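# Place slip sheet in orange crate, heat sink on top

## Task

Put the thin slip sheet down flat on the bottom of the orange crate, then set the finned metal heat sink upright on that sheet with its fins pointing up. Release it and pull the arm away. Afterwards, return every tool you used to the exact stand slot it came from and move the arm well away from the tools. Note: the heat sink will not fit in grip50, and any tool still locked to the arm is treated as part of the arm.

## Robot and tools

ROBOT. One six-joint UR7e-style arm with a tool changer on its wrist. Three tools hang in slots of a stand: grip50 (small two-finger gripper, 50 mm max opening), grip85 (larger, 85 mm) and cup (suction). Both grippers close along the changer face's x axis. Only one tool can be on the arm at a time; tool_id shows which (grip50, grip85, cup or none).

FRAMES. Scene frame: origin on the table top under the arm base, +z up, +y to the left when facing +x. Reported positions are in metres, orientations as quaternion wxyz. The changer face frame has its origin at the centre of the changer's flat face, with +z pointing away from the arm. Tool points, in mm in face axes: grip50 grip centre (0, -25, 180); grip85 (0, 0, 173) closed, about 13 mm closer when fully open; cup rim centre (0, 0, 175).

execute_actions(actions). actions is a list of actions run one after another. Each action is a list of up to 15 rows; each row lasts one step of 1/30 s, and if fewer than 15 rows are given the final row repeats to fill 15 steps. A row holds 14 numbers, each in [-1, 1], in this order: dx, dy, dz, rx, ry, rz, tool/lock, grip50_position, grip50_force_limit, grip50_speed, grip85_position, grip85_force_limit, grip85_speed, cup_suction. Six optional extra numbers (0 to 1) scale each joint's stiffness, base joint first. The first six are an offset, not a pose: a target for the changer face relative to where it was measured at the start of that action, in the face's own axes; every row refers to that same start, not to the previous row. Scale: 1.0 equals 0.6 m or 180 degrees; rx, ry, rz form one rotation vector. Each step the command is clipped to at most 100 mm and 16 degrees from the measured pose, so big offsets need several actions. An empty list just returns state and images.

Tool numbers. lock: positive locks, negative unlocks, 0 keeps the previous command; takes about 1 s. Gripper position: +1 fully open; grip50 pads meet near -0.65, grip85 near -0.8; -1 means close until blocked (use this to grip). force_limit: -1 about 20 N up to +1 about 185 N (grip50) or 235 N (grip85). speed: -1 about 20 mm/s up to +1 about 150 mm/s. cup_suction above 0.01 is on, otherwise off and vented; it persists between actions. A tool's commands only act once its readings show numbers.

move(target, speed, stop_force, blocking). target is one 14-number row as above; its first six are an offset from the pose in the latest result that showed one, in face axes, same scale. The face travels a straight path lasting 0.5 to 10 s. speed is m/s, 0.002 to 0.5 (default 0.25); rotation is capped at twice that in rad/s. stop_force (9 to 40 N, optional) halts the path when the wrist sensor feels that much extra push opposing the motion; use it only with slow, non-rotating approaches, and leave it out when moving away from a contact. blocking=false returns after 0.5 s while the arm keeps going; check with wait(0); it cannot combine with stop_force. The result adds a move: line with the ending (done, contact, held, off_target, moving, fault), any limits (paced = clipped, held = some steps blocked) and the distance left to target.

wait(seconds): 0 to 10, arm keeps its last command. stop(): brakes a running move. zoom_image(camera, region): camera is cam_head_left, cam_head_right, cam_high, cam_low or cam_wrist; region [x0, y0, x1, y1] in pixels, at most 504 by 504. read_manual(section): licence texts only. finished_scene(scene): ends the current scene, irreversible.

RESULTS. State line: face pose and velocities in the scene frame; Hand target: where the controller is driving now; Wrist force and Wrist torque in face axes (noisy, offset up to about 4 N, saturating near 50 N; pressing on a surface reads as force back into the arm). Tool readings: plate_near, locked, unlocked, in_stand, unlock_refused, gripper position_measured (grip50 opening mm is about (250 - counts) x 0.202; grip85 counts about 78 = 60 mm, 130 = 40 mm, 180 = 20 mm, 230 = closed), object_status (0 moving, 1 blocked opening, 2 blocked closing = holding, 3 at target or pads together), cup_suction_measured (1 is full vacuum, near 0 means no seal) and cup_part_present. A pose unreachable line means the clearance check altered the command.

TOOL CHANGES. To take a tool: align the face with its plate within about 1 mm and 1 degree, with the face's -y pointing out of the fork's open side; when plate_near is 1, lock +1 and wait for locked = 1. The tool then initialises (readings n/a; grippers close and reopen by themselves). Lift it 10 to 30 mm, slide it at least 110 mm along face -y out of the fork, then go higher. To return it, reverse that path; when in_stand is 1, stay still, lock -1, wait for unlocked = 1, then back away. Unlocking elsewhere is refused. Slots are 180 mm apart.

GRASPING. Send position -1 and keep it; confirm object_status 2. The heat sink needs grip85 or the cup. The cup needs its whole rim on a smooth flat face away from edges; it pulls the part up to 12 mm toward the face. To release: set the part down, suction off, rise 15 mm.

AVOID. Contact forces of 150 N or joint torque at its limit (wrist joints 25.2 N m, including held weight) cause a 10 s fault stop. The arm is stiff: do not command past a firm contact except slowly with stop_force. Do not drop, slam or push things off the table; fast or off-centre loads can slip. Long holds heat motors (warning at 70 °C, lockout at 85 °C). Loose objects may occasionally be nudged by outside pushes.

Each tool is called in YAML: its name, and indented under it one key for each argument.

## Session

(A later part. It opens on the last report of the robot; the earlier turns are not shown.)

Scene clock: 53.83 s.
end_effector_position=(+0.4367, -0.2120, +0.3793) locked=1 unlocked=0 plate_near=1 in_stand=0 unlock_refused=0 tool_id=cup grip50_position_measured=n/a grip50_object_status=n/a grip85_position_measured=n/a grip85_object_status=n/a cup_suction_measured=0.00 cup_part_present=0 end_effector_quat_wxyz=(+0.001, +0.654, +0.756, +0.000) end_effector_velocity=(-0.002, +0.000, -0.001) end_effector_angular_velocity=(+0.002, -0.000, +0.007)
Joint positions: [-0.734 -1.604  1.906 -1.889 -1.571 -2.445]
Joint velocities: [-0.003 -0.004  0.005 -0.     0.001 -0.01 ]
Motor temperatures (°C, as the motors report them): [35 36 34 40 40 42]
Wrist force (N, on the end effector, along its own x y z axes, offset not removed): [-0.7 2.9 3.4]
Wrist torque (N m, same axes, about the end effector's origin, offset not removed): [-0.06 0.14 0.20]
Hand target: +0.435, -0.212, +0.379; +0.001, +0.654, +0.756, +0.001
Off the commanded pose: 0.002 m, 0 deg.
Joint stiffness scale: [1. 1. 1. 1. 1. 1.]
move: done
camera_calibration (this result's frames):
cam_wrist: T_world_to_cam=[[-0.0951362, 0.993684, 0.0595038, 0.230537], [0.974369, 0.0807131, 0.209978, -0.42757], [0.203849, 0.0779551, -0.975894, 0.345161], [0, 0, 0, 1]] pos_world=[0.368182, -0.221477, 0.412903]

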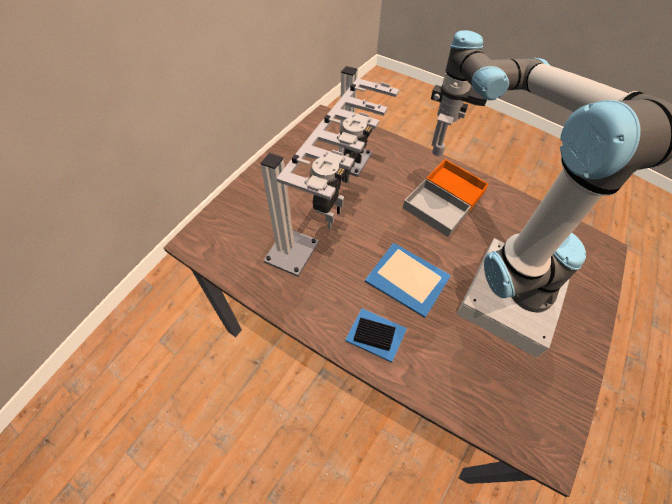

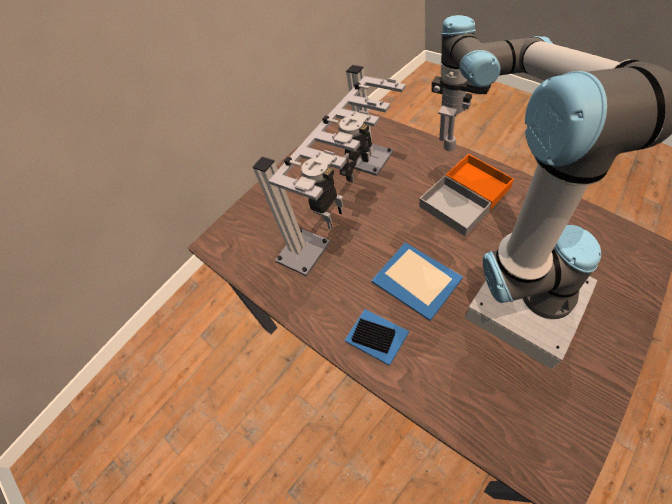

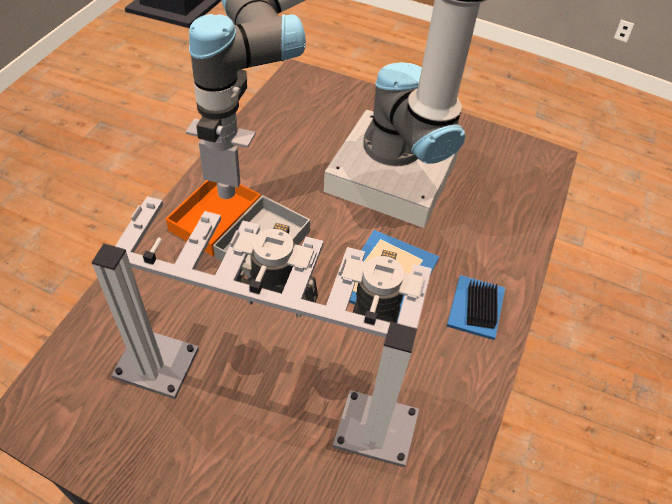

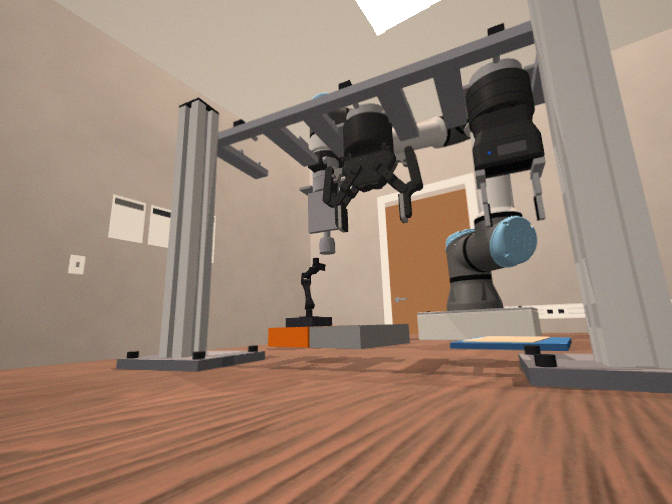

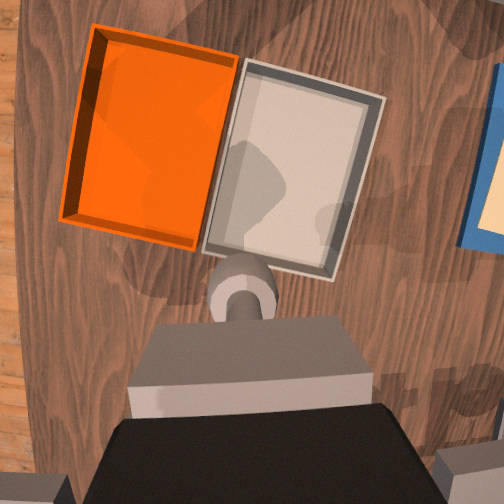

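move:
  target: [0.579,-0.089,0.27,0,0,0.086,0,1,0,0,1,0,0,1]

move:
  target: [0,0,0.065,0,0,0,0,1,0,0,1,0,0,1]
  speed: 0.03
  stop_force: 10

Scene clock: 59.37 s.
end_effector_position=(+0.3329, +0.1227, +0.2153) locked=1 unlocked=0 plate_near=1 in_stand=0 unlock_refused=0 tool_id=cup grip50_position_measured=n/a grip50_object_status=n/a grip85_position_measured=n/a grip85_object_status=n/a cup_suction_measured=0.00 cup_part_present=0 end_effector_quat_wxyz=(+0.000, +0.750, +0.662, -0.001) end_effector_velocity=(+0.002, +0.002, -0.001) end_effector_angular_velocity=(-0.007, -0.009, -0.015)
Joint positions: [-0.027 -1.677  2.479 -2.382 -1.582 -1.468]
Joint velocities: [ 0.008  0.008 -0.001 -0.016 -0.007  0.023]
Motor temperatures (°C, as the motors report them): [35 36 34 40 40 42]
Wrist force (N, on the end effector, along its own x y z axes, offset not removed): [-0.2 3.3 2.8]
Wrist torque (N m, same axes, about the end effector's origin, offset not removed): [0.02 0.10 0.23]
Hand target: +0.334, +0.123, +0.216; +0.002, +0.750, +0.661, -0.001
Off the commanded pose: 0.002 m, 0 deg.
Joint stiffness scale: [1. 1. 1. 1. 1. 1.]
move: done
camera_calibration (this result's frames):
cam_wrist: T_world_to_cam=[[0.173096, 0.983132, 0.0590754, -0.190136], [0.961322, -0.181695, 0.206994, -0.281798], [0.214236, 0.0209606, -0.976557, 0.183886], [0, 0, 0, 1]] pos_world=[0.264416, 0.131873, 0.249138]

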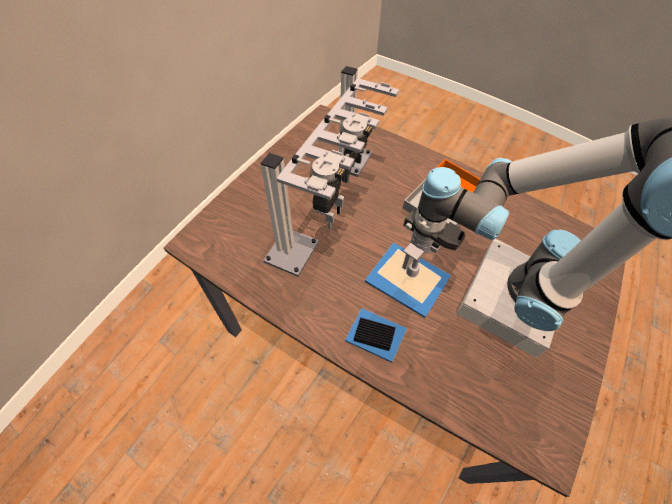

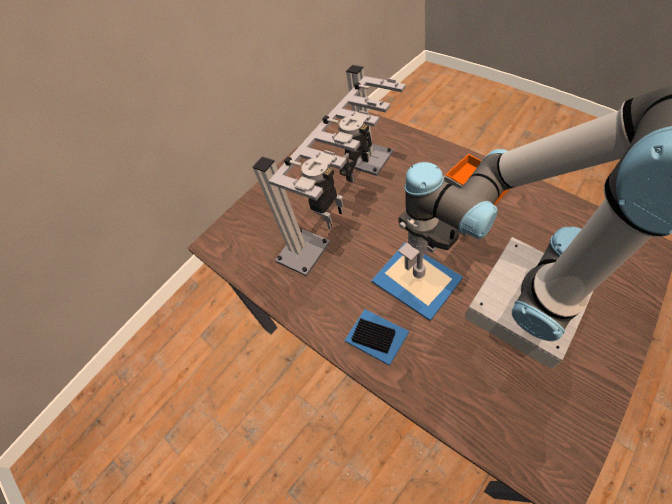

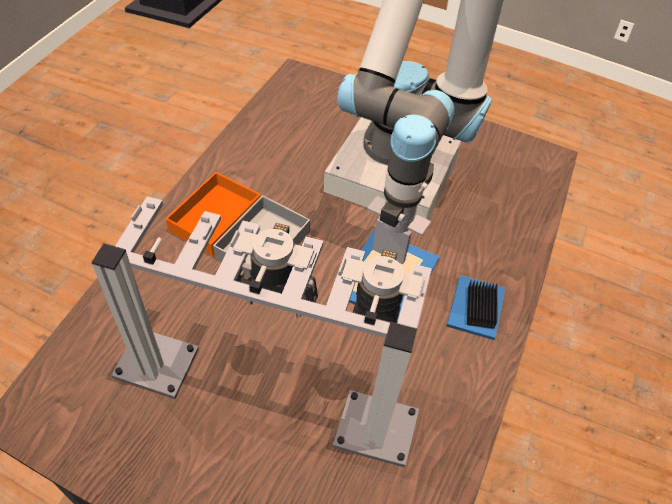

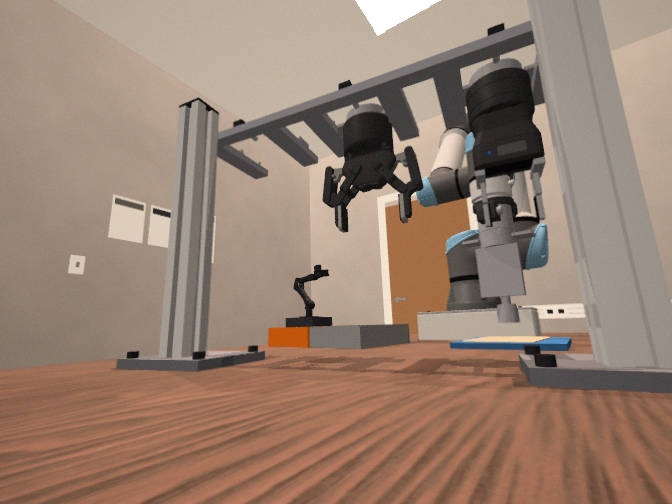

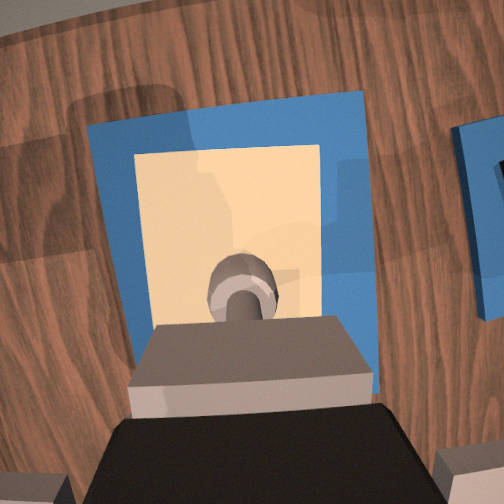

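Scene clock: 61.07 s.
end_effector_position=(+0.3340, +0.1231, +0.1781) locked=1 unlocked=0 plate_near=1 in_stand=0 unlock_refused=0 tool_id=cup grip50_position_measured=n/a grip50_object_status=n/a grip85_position_measured=n/a grip85_object_status=n/a cup_suction_measured=0.91 cup_part_present=1 end_effector_quat_wxyz=(+0.001, +0.749, +0.662, -0.000) end_effector_velocity=(+0.003, +0.000, +0.000) end_effector_angular_velocity=(-0.001, -0.014, +0.001)
Joint positions: [-0.027 -1.561  2.523 -2.545 -1.583 -1.469]
Joint velocities: [ 0.001  0.005  0.    -0.019 -0.    -0.   ]
Motor temperatures (°C, as the motors report them): [35 36 34 40 40 42]
Wrist force (N, on the end effector, along its own x y z axes, offset not removed): [-0.7 4.1 3.1]
Wrist torque (N m, same axes, about the end effector's origin, offset not removed): [0.12 0.16 0.27]
Hand target: +0.333, +0.123, +0.176; +0.000, +0.750, +0.662, -0.001
Off the commanded pose: 0.002 m, 0 deg.
Joint stiffness scale: [1. 1. 1. 1. 1. 1.]
move: done
camera_calibration (this result's frames):
cam_wrist: T_world_to_cam=[[0.171846, 0.983336, 0.059318, -0.188178], [0.960797, -0.180597, 0.210364, -0.275721], [0.217571, 0.0208423, -0.975822, 0.146093], [0, 0, 0, 1]] pos_world=[0.265464, 0.132203, 0.211725]

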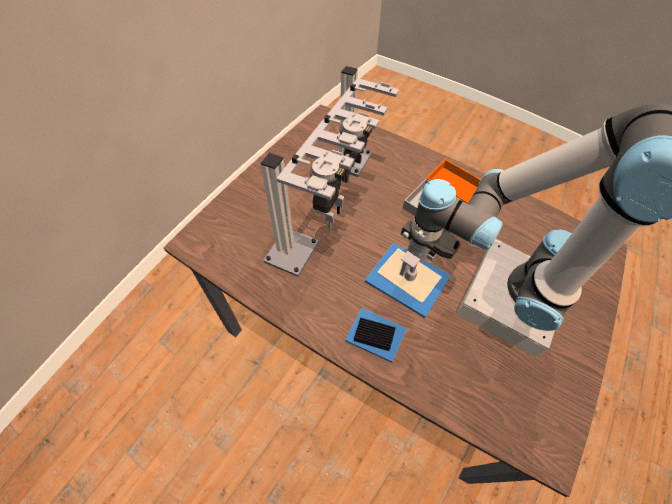

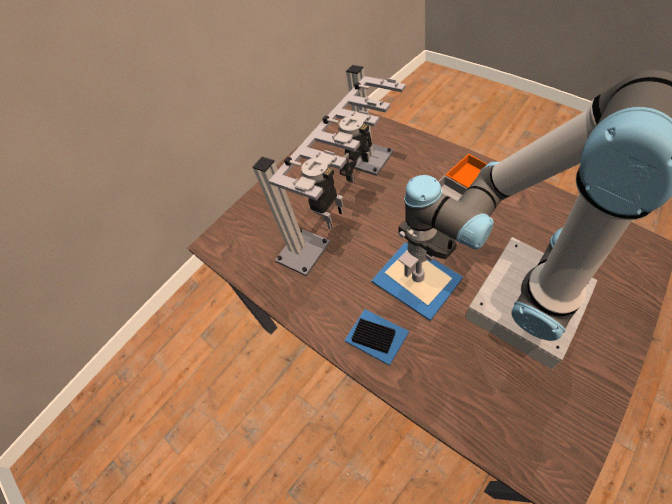

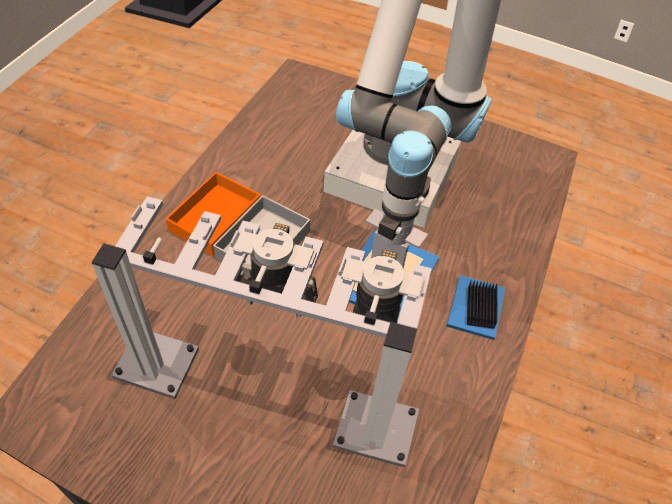

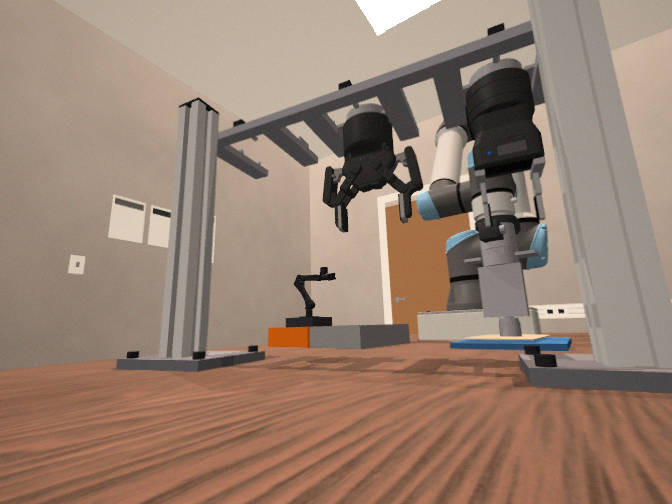

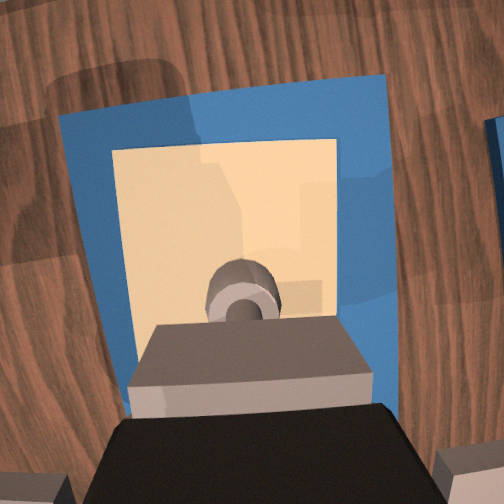

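move:
  target: [0,0,-0.11,0,0,0,0,1,0,0,1,0,0,1]
  speed: 0.15

move:
  target: [-0.699,0.118,0,0,0,0,0,1,0,0,1,0,0,1]

move:
  target: [0,0,0.033,0,0,0,0,1,0,0,1,0,0,1]
  speed: 0.05

Scene clock: 65.20 s.
end_effector_position=(+0.3326, +0.1232, +0.2418) locked=1 unlocked=0 plate_near=1 in_stand=0 unlock_refused=0 tool_id=cup grip50_position_measured=n/a grip50_object_status=n/a grip85_position_measured=n/a grip85_object_status=n/a cup_suction_measured=0.91 cup_part_present=1 end_effector_quat_wxyz=(+0.000, +0.750, +0.662, -0.001) end_effector_velocity=(-0.001, -0.000, +0.001) end_effector_angular_velocity=(+0.000, +0.014, -0.000)
Joint positions: [-0.025 -1.745  2.441 -2.275 -1.583 -1.466]
Joint velocities: [-0.    -0.003 -0.005  0.022  0.     0.   ]
Motor temperatures (°C, as the motors report them): [35 36 34 40 40 42]
Wrist force (N, on the end effector, along its own x y z axes, offset not removed): [0.6 2.9 3.1]
Wrist torque (N m, same axes, about the end effector's origin, offset not removed): [0.06 0.03 0.26]
Hand target: +0.334, +0.123, +0.244; +0.001, +0.749, +0.662, -0.000
Off the commanded pose: 0.003 m, 0 deg.
Joint stiffness scale: [1. 1. 1. 1. 1. 1.]
move: done
camera_calibration (this result's frames):
cam_wrist: T_world_to_cam=[[0.172721, 0.983217, 0.0587488, -0.191936], [0.961489, -0.18125, 0.20661, -0.287008], [0.213791, 0.0208003, -0.976658, 0.209959], [0, 0, 0, 1]] pos_world=[0.264219, 0.132327, 0.275633]

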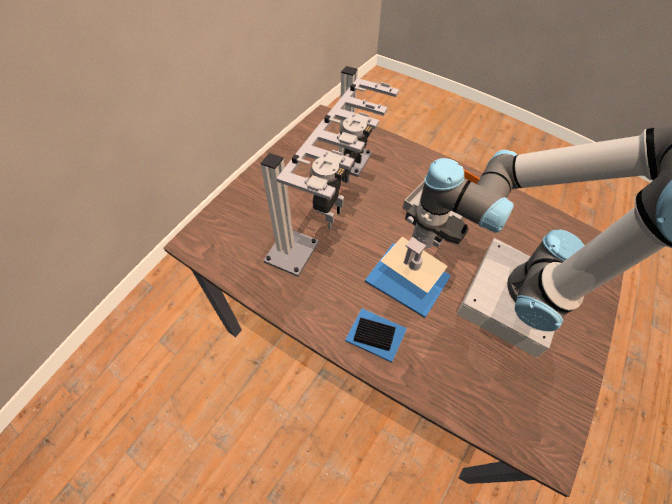

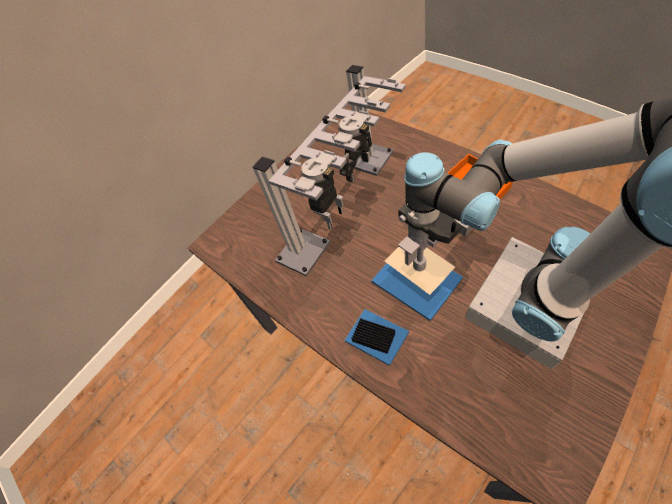

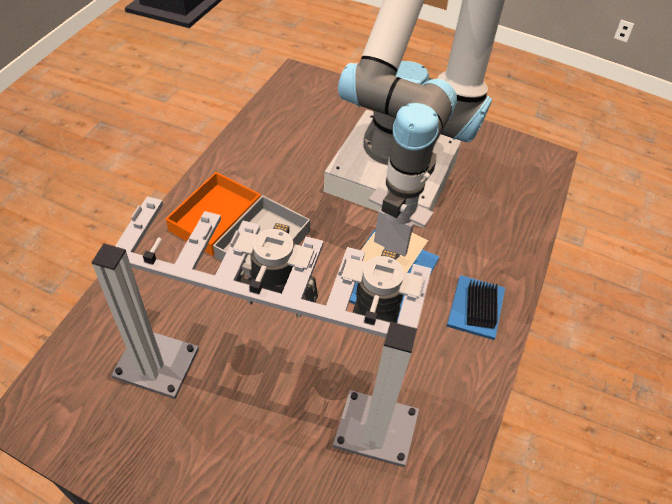

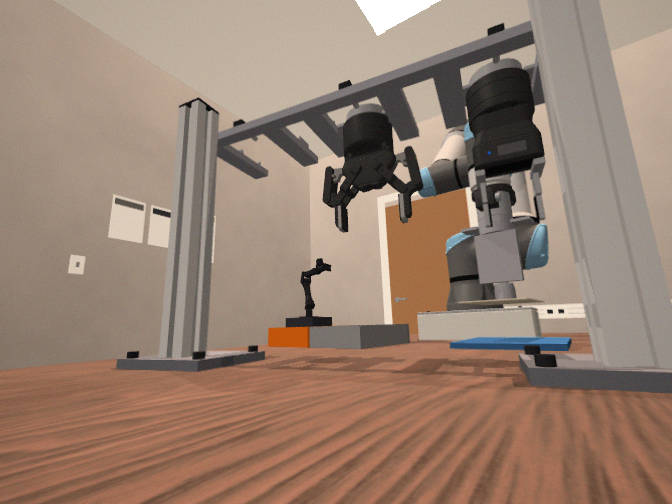

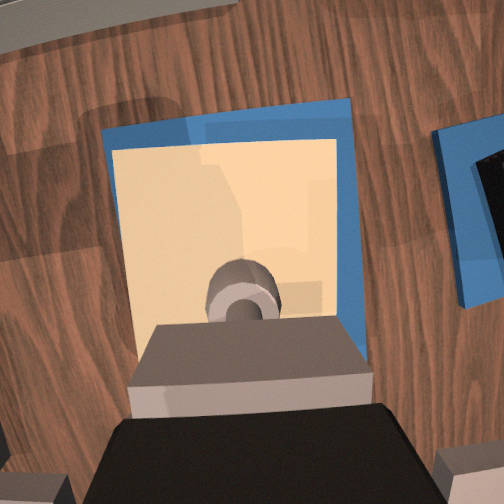

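Scene clock: 67.60 s.
end_effector_position=(+0.3502, -0.2995, +0.2422) locked=1 unlocked=0 plate_near=1 in_stand=0 unlock_refused=0 tool_id=cup grip50_position_measured=n/a grip50_object_status=n/a grip85_position_measured=n/a grip85_object_status=n/a cup_suction_measured=0.91 cup_part_present=1 end_effector_quat_wxyz=(-0.001, +0.750, +0.662, -0.000) end_effector_velocity=(+0.001, -0.002, -0.000) end_effector_angular_velocity=(+0.001, +0.001, +0.004)
Joint positions: [-1.008 -1.486  2.183 -2.281 -1.568 -2.45 ]
Joint velocities: [ 0.     0.006 -0.006  0.001 -0.    -0.004]
Motor temperatures (°C, as the motors report them): [35 36 34 40 40 42]
Wrist force (N, on the end effector, along its own x y z axes, offset not removed): [-0.8 3.8 2.5]
Wrist torque (N m, same axes, about the end effector's origin, offset not removed): [0.11 0.11 0.23]
Hand target: +0.351, -0.301, +0.243; -0.000, +0.750, +0.662, +0.000
Off the commanded pose: 0.002 m, 0 deg.
Joint stiffness scale: [1. 1. 1. 1. 1. 1.]
move: done
camera_calibration (this result's frames):
cam_wrist: T_world_to_cam=[[0.172275, 0.983117, 0.0616621, 0.220024], [0.961463, -0.181436, 0.206567, -0.38059], [0.214267, 0.0236996, -0.976488, 0.216117], [0, 0, 0, 1]] pos_world=[0.281712, -0.290484, 0.276086]

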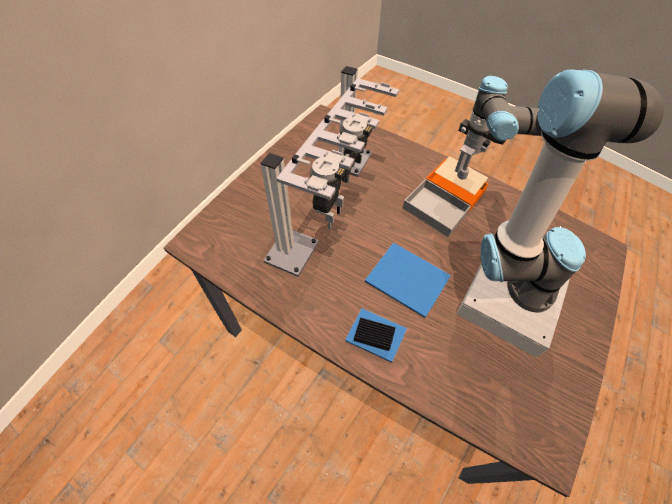

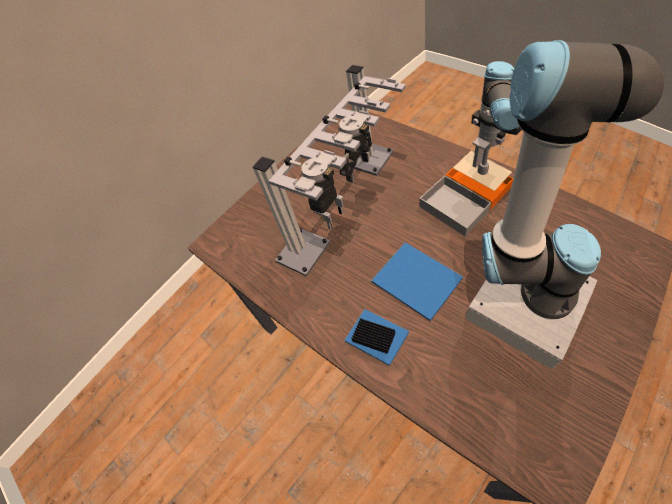

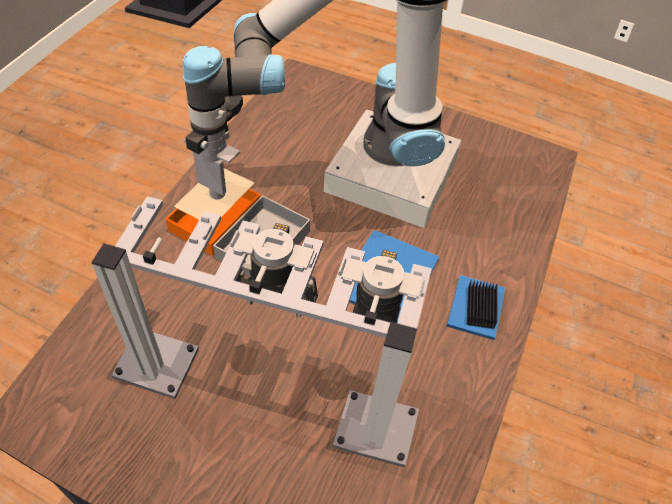

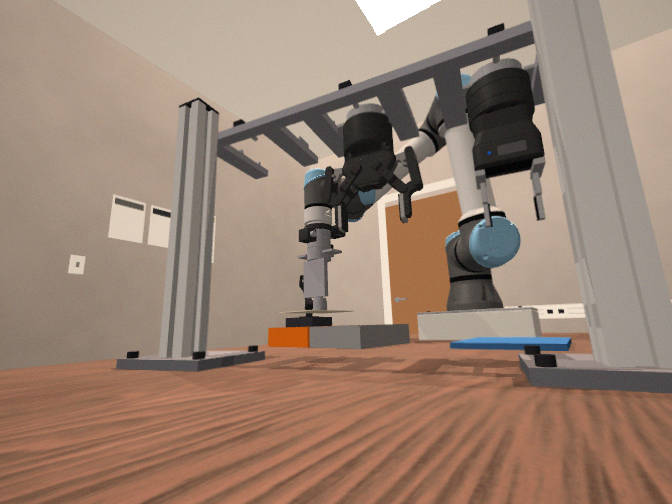

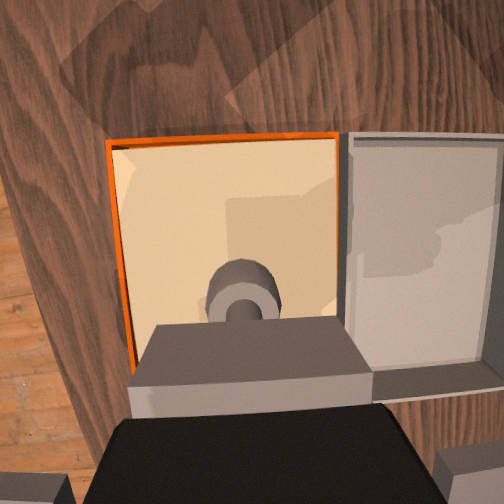

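Scene clock: 68.47 s.
end_effector_position=(+0.3507, -0.3004, +0.2246) locked=1 unlocked=0 plate_near=1 in_stand=0 unlock_refused=0 tool_id=cup grip50_position_measured=n/a grip50_object_status=n/a grip85_position_measured=n/a grip85_object_status=n/a cup_suction_measured=0.91 cup_part_present=1 end_effector_quat_wxyz=(+0.001, +0.750, +0.662, -0.001) end_effector_velocity=(+0.002, -0.002, +0.001) end_effector_angular_velocity=(-0.014, -0.008, +0.002)
Joint positions: [-1.008 -1.449  2.203 -2.34  -1.568 -2.45 ]
Joint velocities: [ 0.001  0.001 -0.    -0.017 -0.001 -0.   ]
Motor temperatures (°C, as the motors report them): [35 36 34 40 40 42]
Wrist force (N, on the end effector, along its own x y z axes, offset not removed): [-0.1 2.7 2.2]
Wrist torque (N m, same axes, about the end effector's origin, offset not removed): [0.05 0.09 0.25]
Hand target: +0.350, -0.299, +0.222; -0.001, +0.750, +0.662, -0.000
Off the commanded pose: 0.002 m, 0 deg.
Joint stiffness scale: [1. 1. 1. 1. 1. 1.]
move: done
camera_calibration (this result's frames):
cam_wrist: T_world_to_cam=[[0.172033, 0.983309, 0.059232, 0.222649], [0.961114, -0.180727, 0.208799, -0.377817], [0.216018, 0.0210085, -0.976163, 0.197315], [0, 0, 0, 1]] pos_world=[0.282198, -0.29136, 0.258312]

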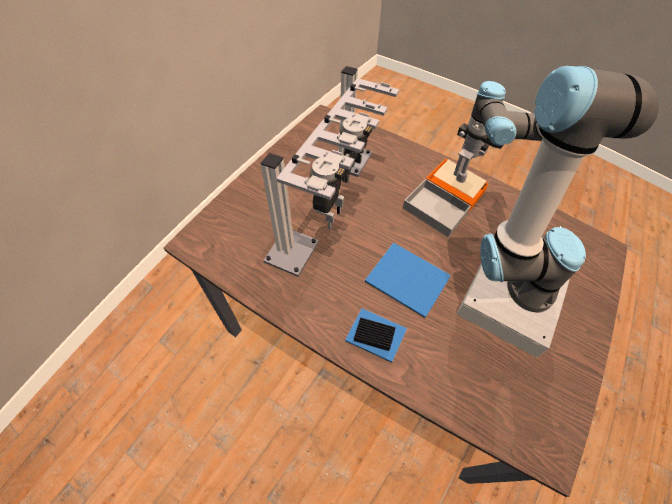

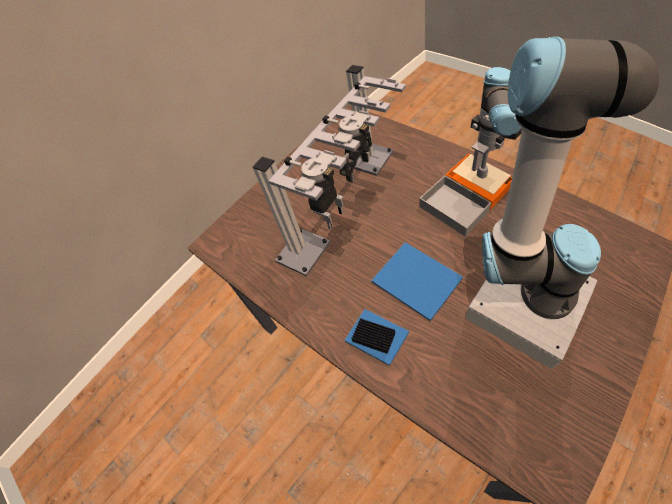

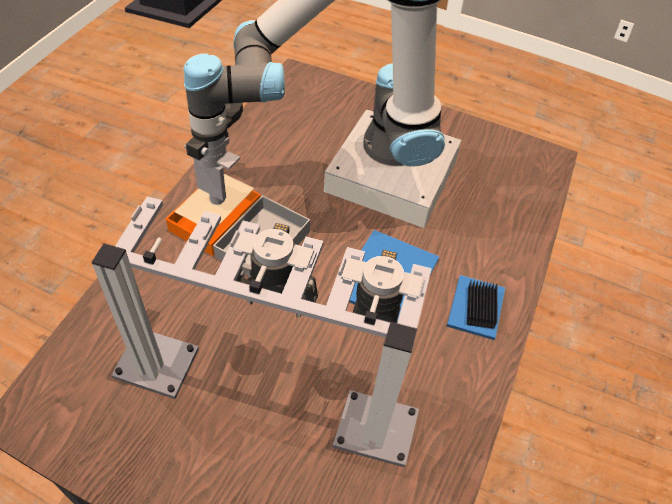

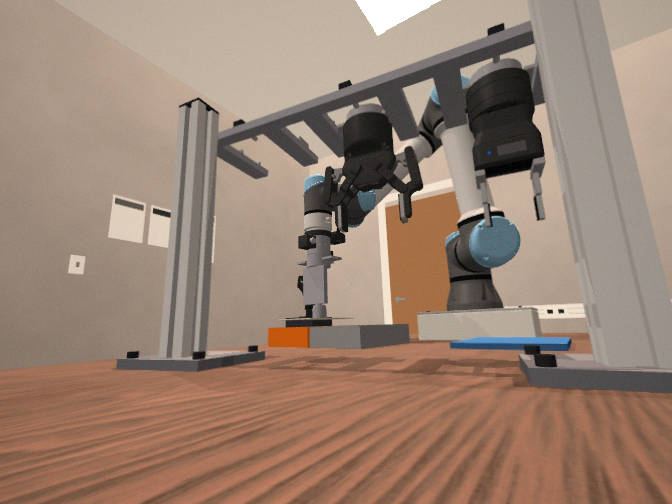

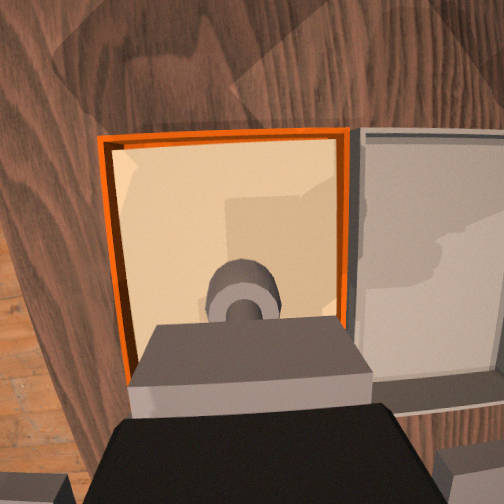

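move:
  target: [0,0.005,0,0,0,0.003,0,1,0,0,1,0,0,1]

move:
  target: [0,0,0.097,0,0,0,0,1,0,0,1,0,0,1]
  speed: 0.03
  stop_force: 10

Scene clock: 73.27 s.
end_effector_position=(+0.3522, -0.3002, +0.2242) locked=1 unlocked=0 plate_near=1 in_stand=0 unlock_refused=0 tool_id=cup grip50_position_measured=n/a grip50_object_status=n/a grip85_position_measured=n/a grip85_object_status=n/a cup_suction_measured=0.91 cup_part_present=1 end_effector_quat_wxyz=(+0.000, +0.753, +0.658, -0.000) end_effector_velocity=(+0.002, -0.000, +0.001) end_effector_angular_velocity=(+0.000, -0.000, -0.007)
Joint positions: [-1.005 -1.446  2.2   -2.339 -1.568 -2.437]
Joint velocities: [ 0.003  0.002 -0.005  0.002  0.     0.01 ]
Motor temperatures (°C, as the motors report them): [35 36 34 40 40 42]
Wrist force (N, on the end effector, along its own x y z axes, offset not removed): [-0.6 3.2 2.3]
Wrist torque (N m, same axes, about the end effector's origin, offset not removed): [0.02 0.11 0.21]
Hand target: +0.354, -0.301, +0.225; +0.001, +0.753, +0.658, -0.001
Off the commanded pose: 0.002 m, 0 deg.
Joint stiffness scale: [1. 1. 1. 1. 1. 1.]
move: done
camera_calibration (this result's frames):
cam_wrist: T_world_to_cam=[[0.181572, 0.981558, 0.0598006, 0.218213], [0.959387, -0.190165, 0.208358, -0.381294], [0.215887, 0.0195399, -0.976223, 0.196249], [0, 0, 0, 1]] pos_world=[0.283819, -0.290533, 0.257979]

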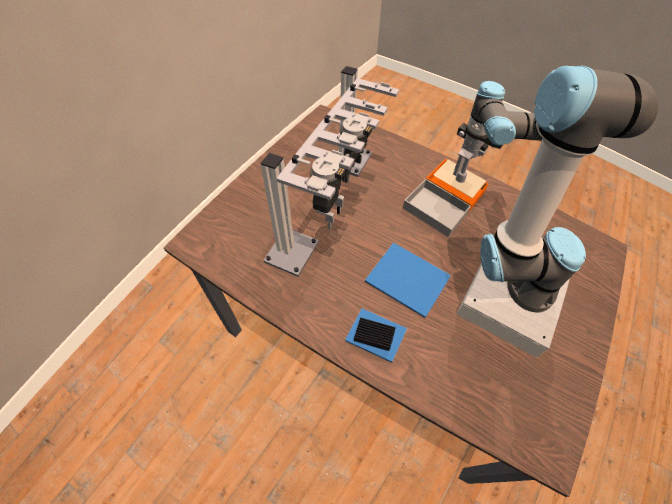

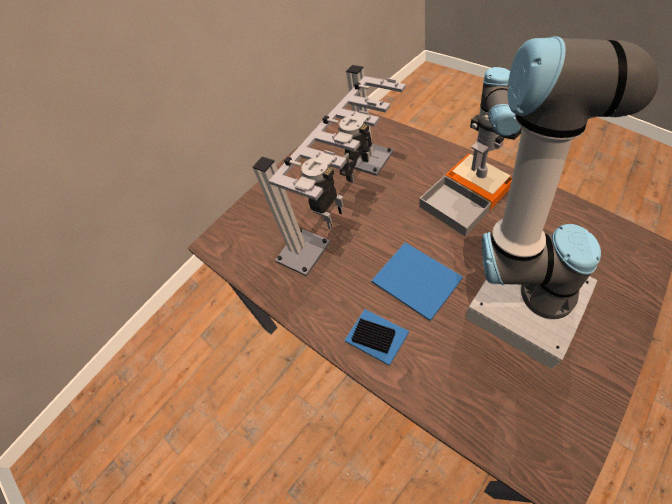

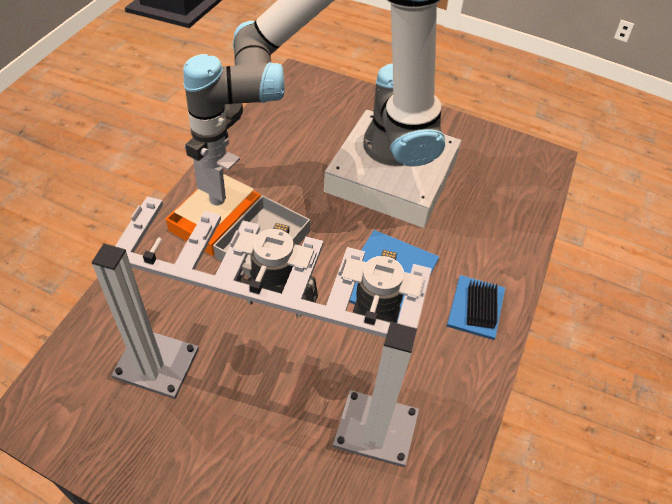

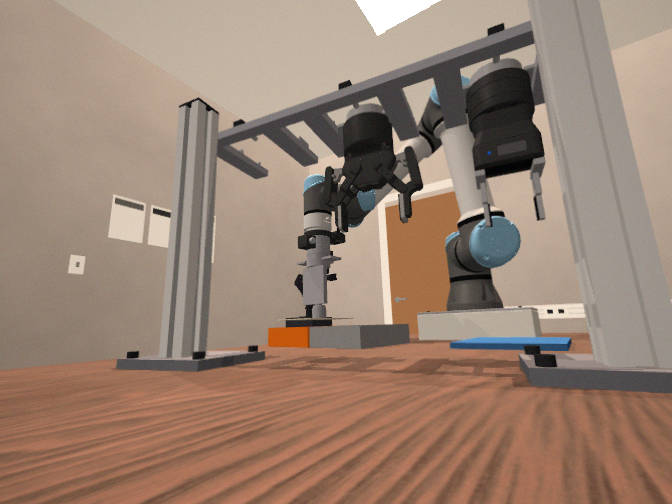

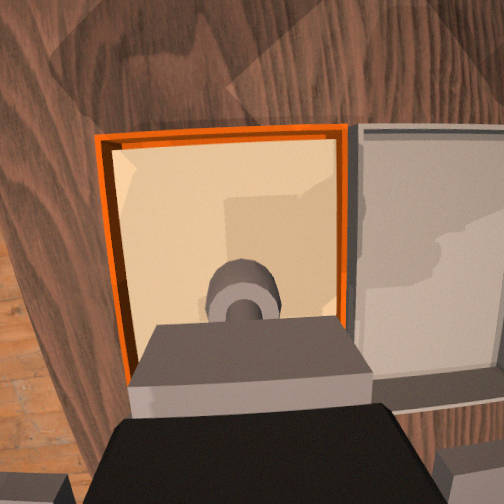

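Scene clock: 75.60 s.
end_effector_position=(+0.3530, -0.3017, +0.1681) locked=1 unlocked=0 plate_near=1 in_stand=0 unlock_refused=0 tool_id=cup grip50_position_measured=n/a grip50_object_status=n/a grip85_position_measured=n/a grip85_object_status=n/a cup_suction_measured=0.91 cup_part_present=1 end_effector_quat_wxyz=(+0.002, +0.753, +0.658, -0.001) end_effector_velocity=(+0.001, -0.002, +0.000) end_effector_angular_velocity=(-0.009, -0.005, -0.000)
Joint positions: [-1.005 -1.318  2.249 -2.52  -1.568 -2.437]
Joint velocities: [-0.     0.002 -0.    -0.012 -0.001  0.   ]
Motor temperatures (°C, as the motors report them): [35 36 34 40 40 42]
Wrist force (N, on the end effector, along its own x y z axes, offset not removed): [0.3 4.8 4.0]
Wrist torque (N m, same axes, about the end effector's origin, offset not removed): [0.12 0.15 0.17]
Hand target: +0.352, -0.300, +0.166; +0.000, +0.753, +0.658, -0.000
Off the commanded pose: 0.003 m, 0 deg.
Joint stiffness scale: [1. 1. 1. 1. 1. 1.]
move: done
camera_calibration (this result's frames):
cam_wrist: T_world_to_cam=[[0.181796, 0.981676, 0.057118, 0.22326], [0.958904, -0.189848, 0.21086, -0.370731], [0.21784, 0.0164372, -0.975846, 0.139596], [0, 0, 0, 1]] pos_world=[0.284498, -0.291846, 0.201644]

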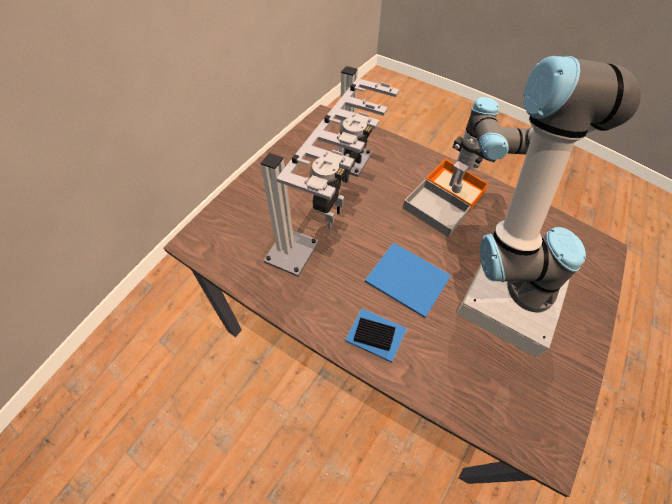

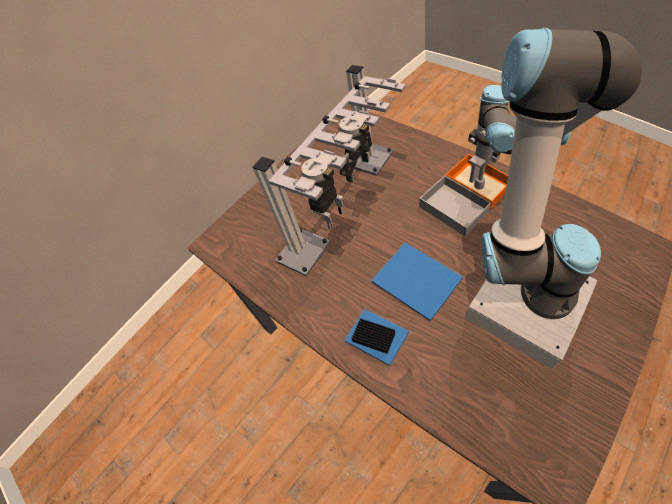

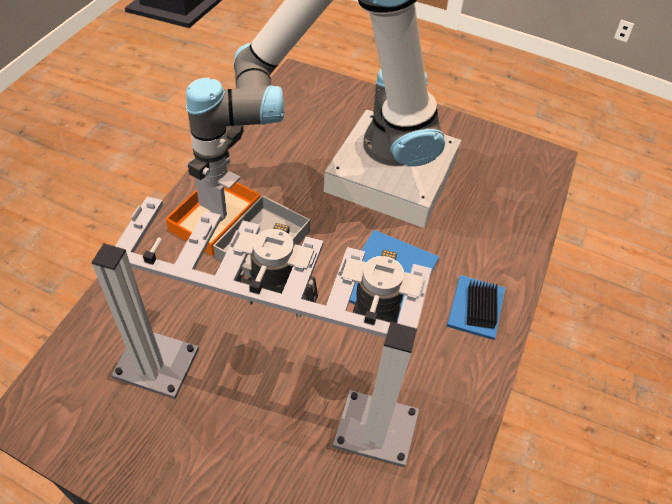

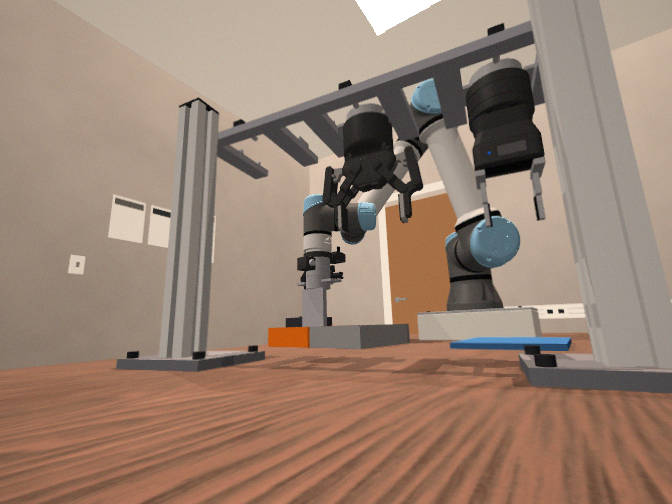

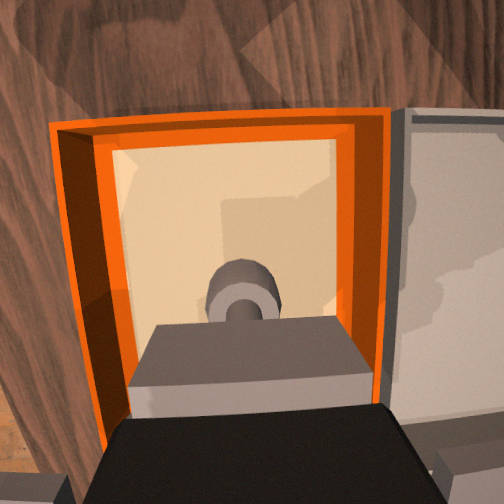

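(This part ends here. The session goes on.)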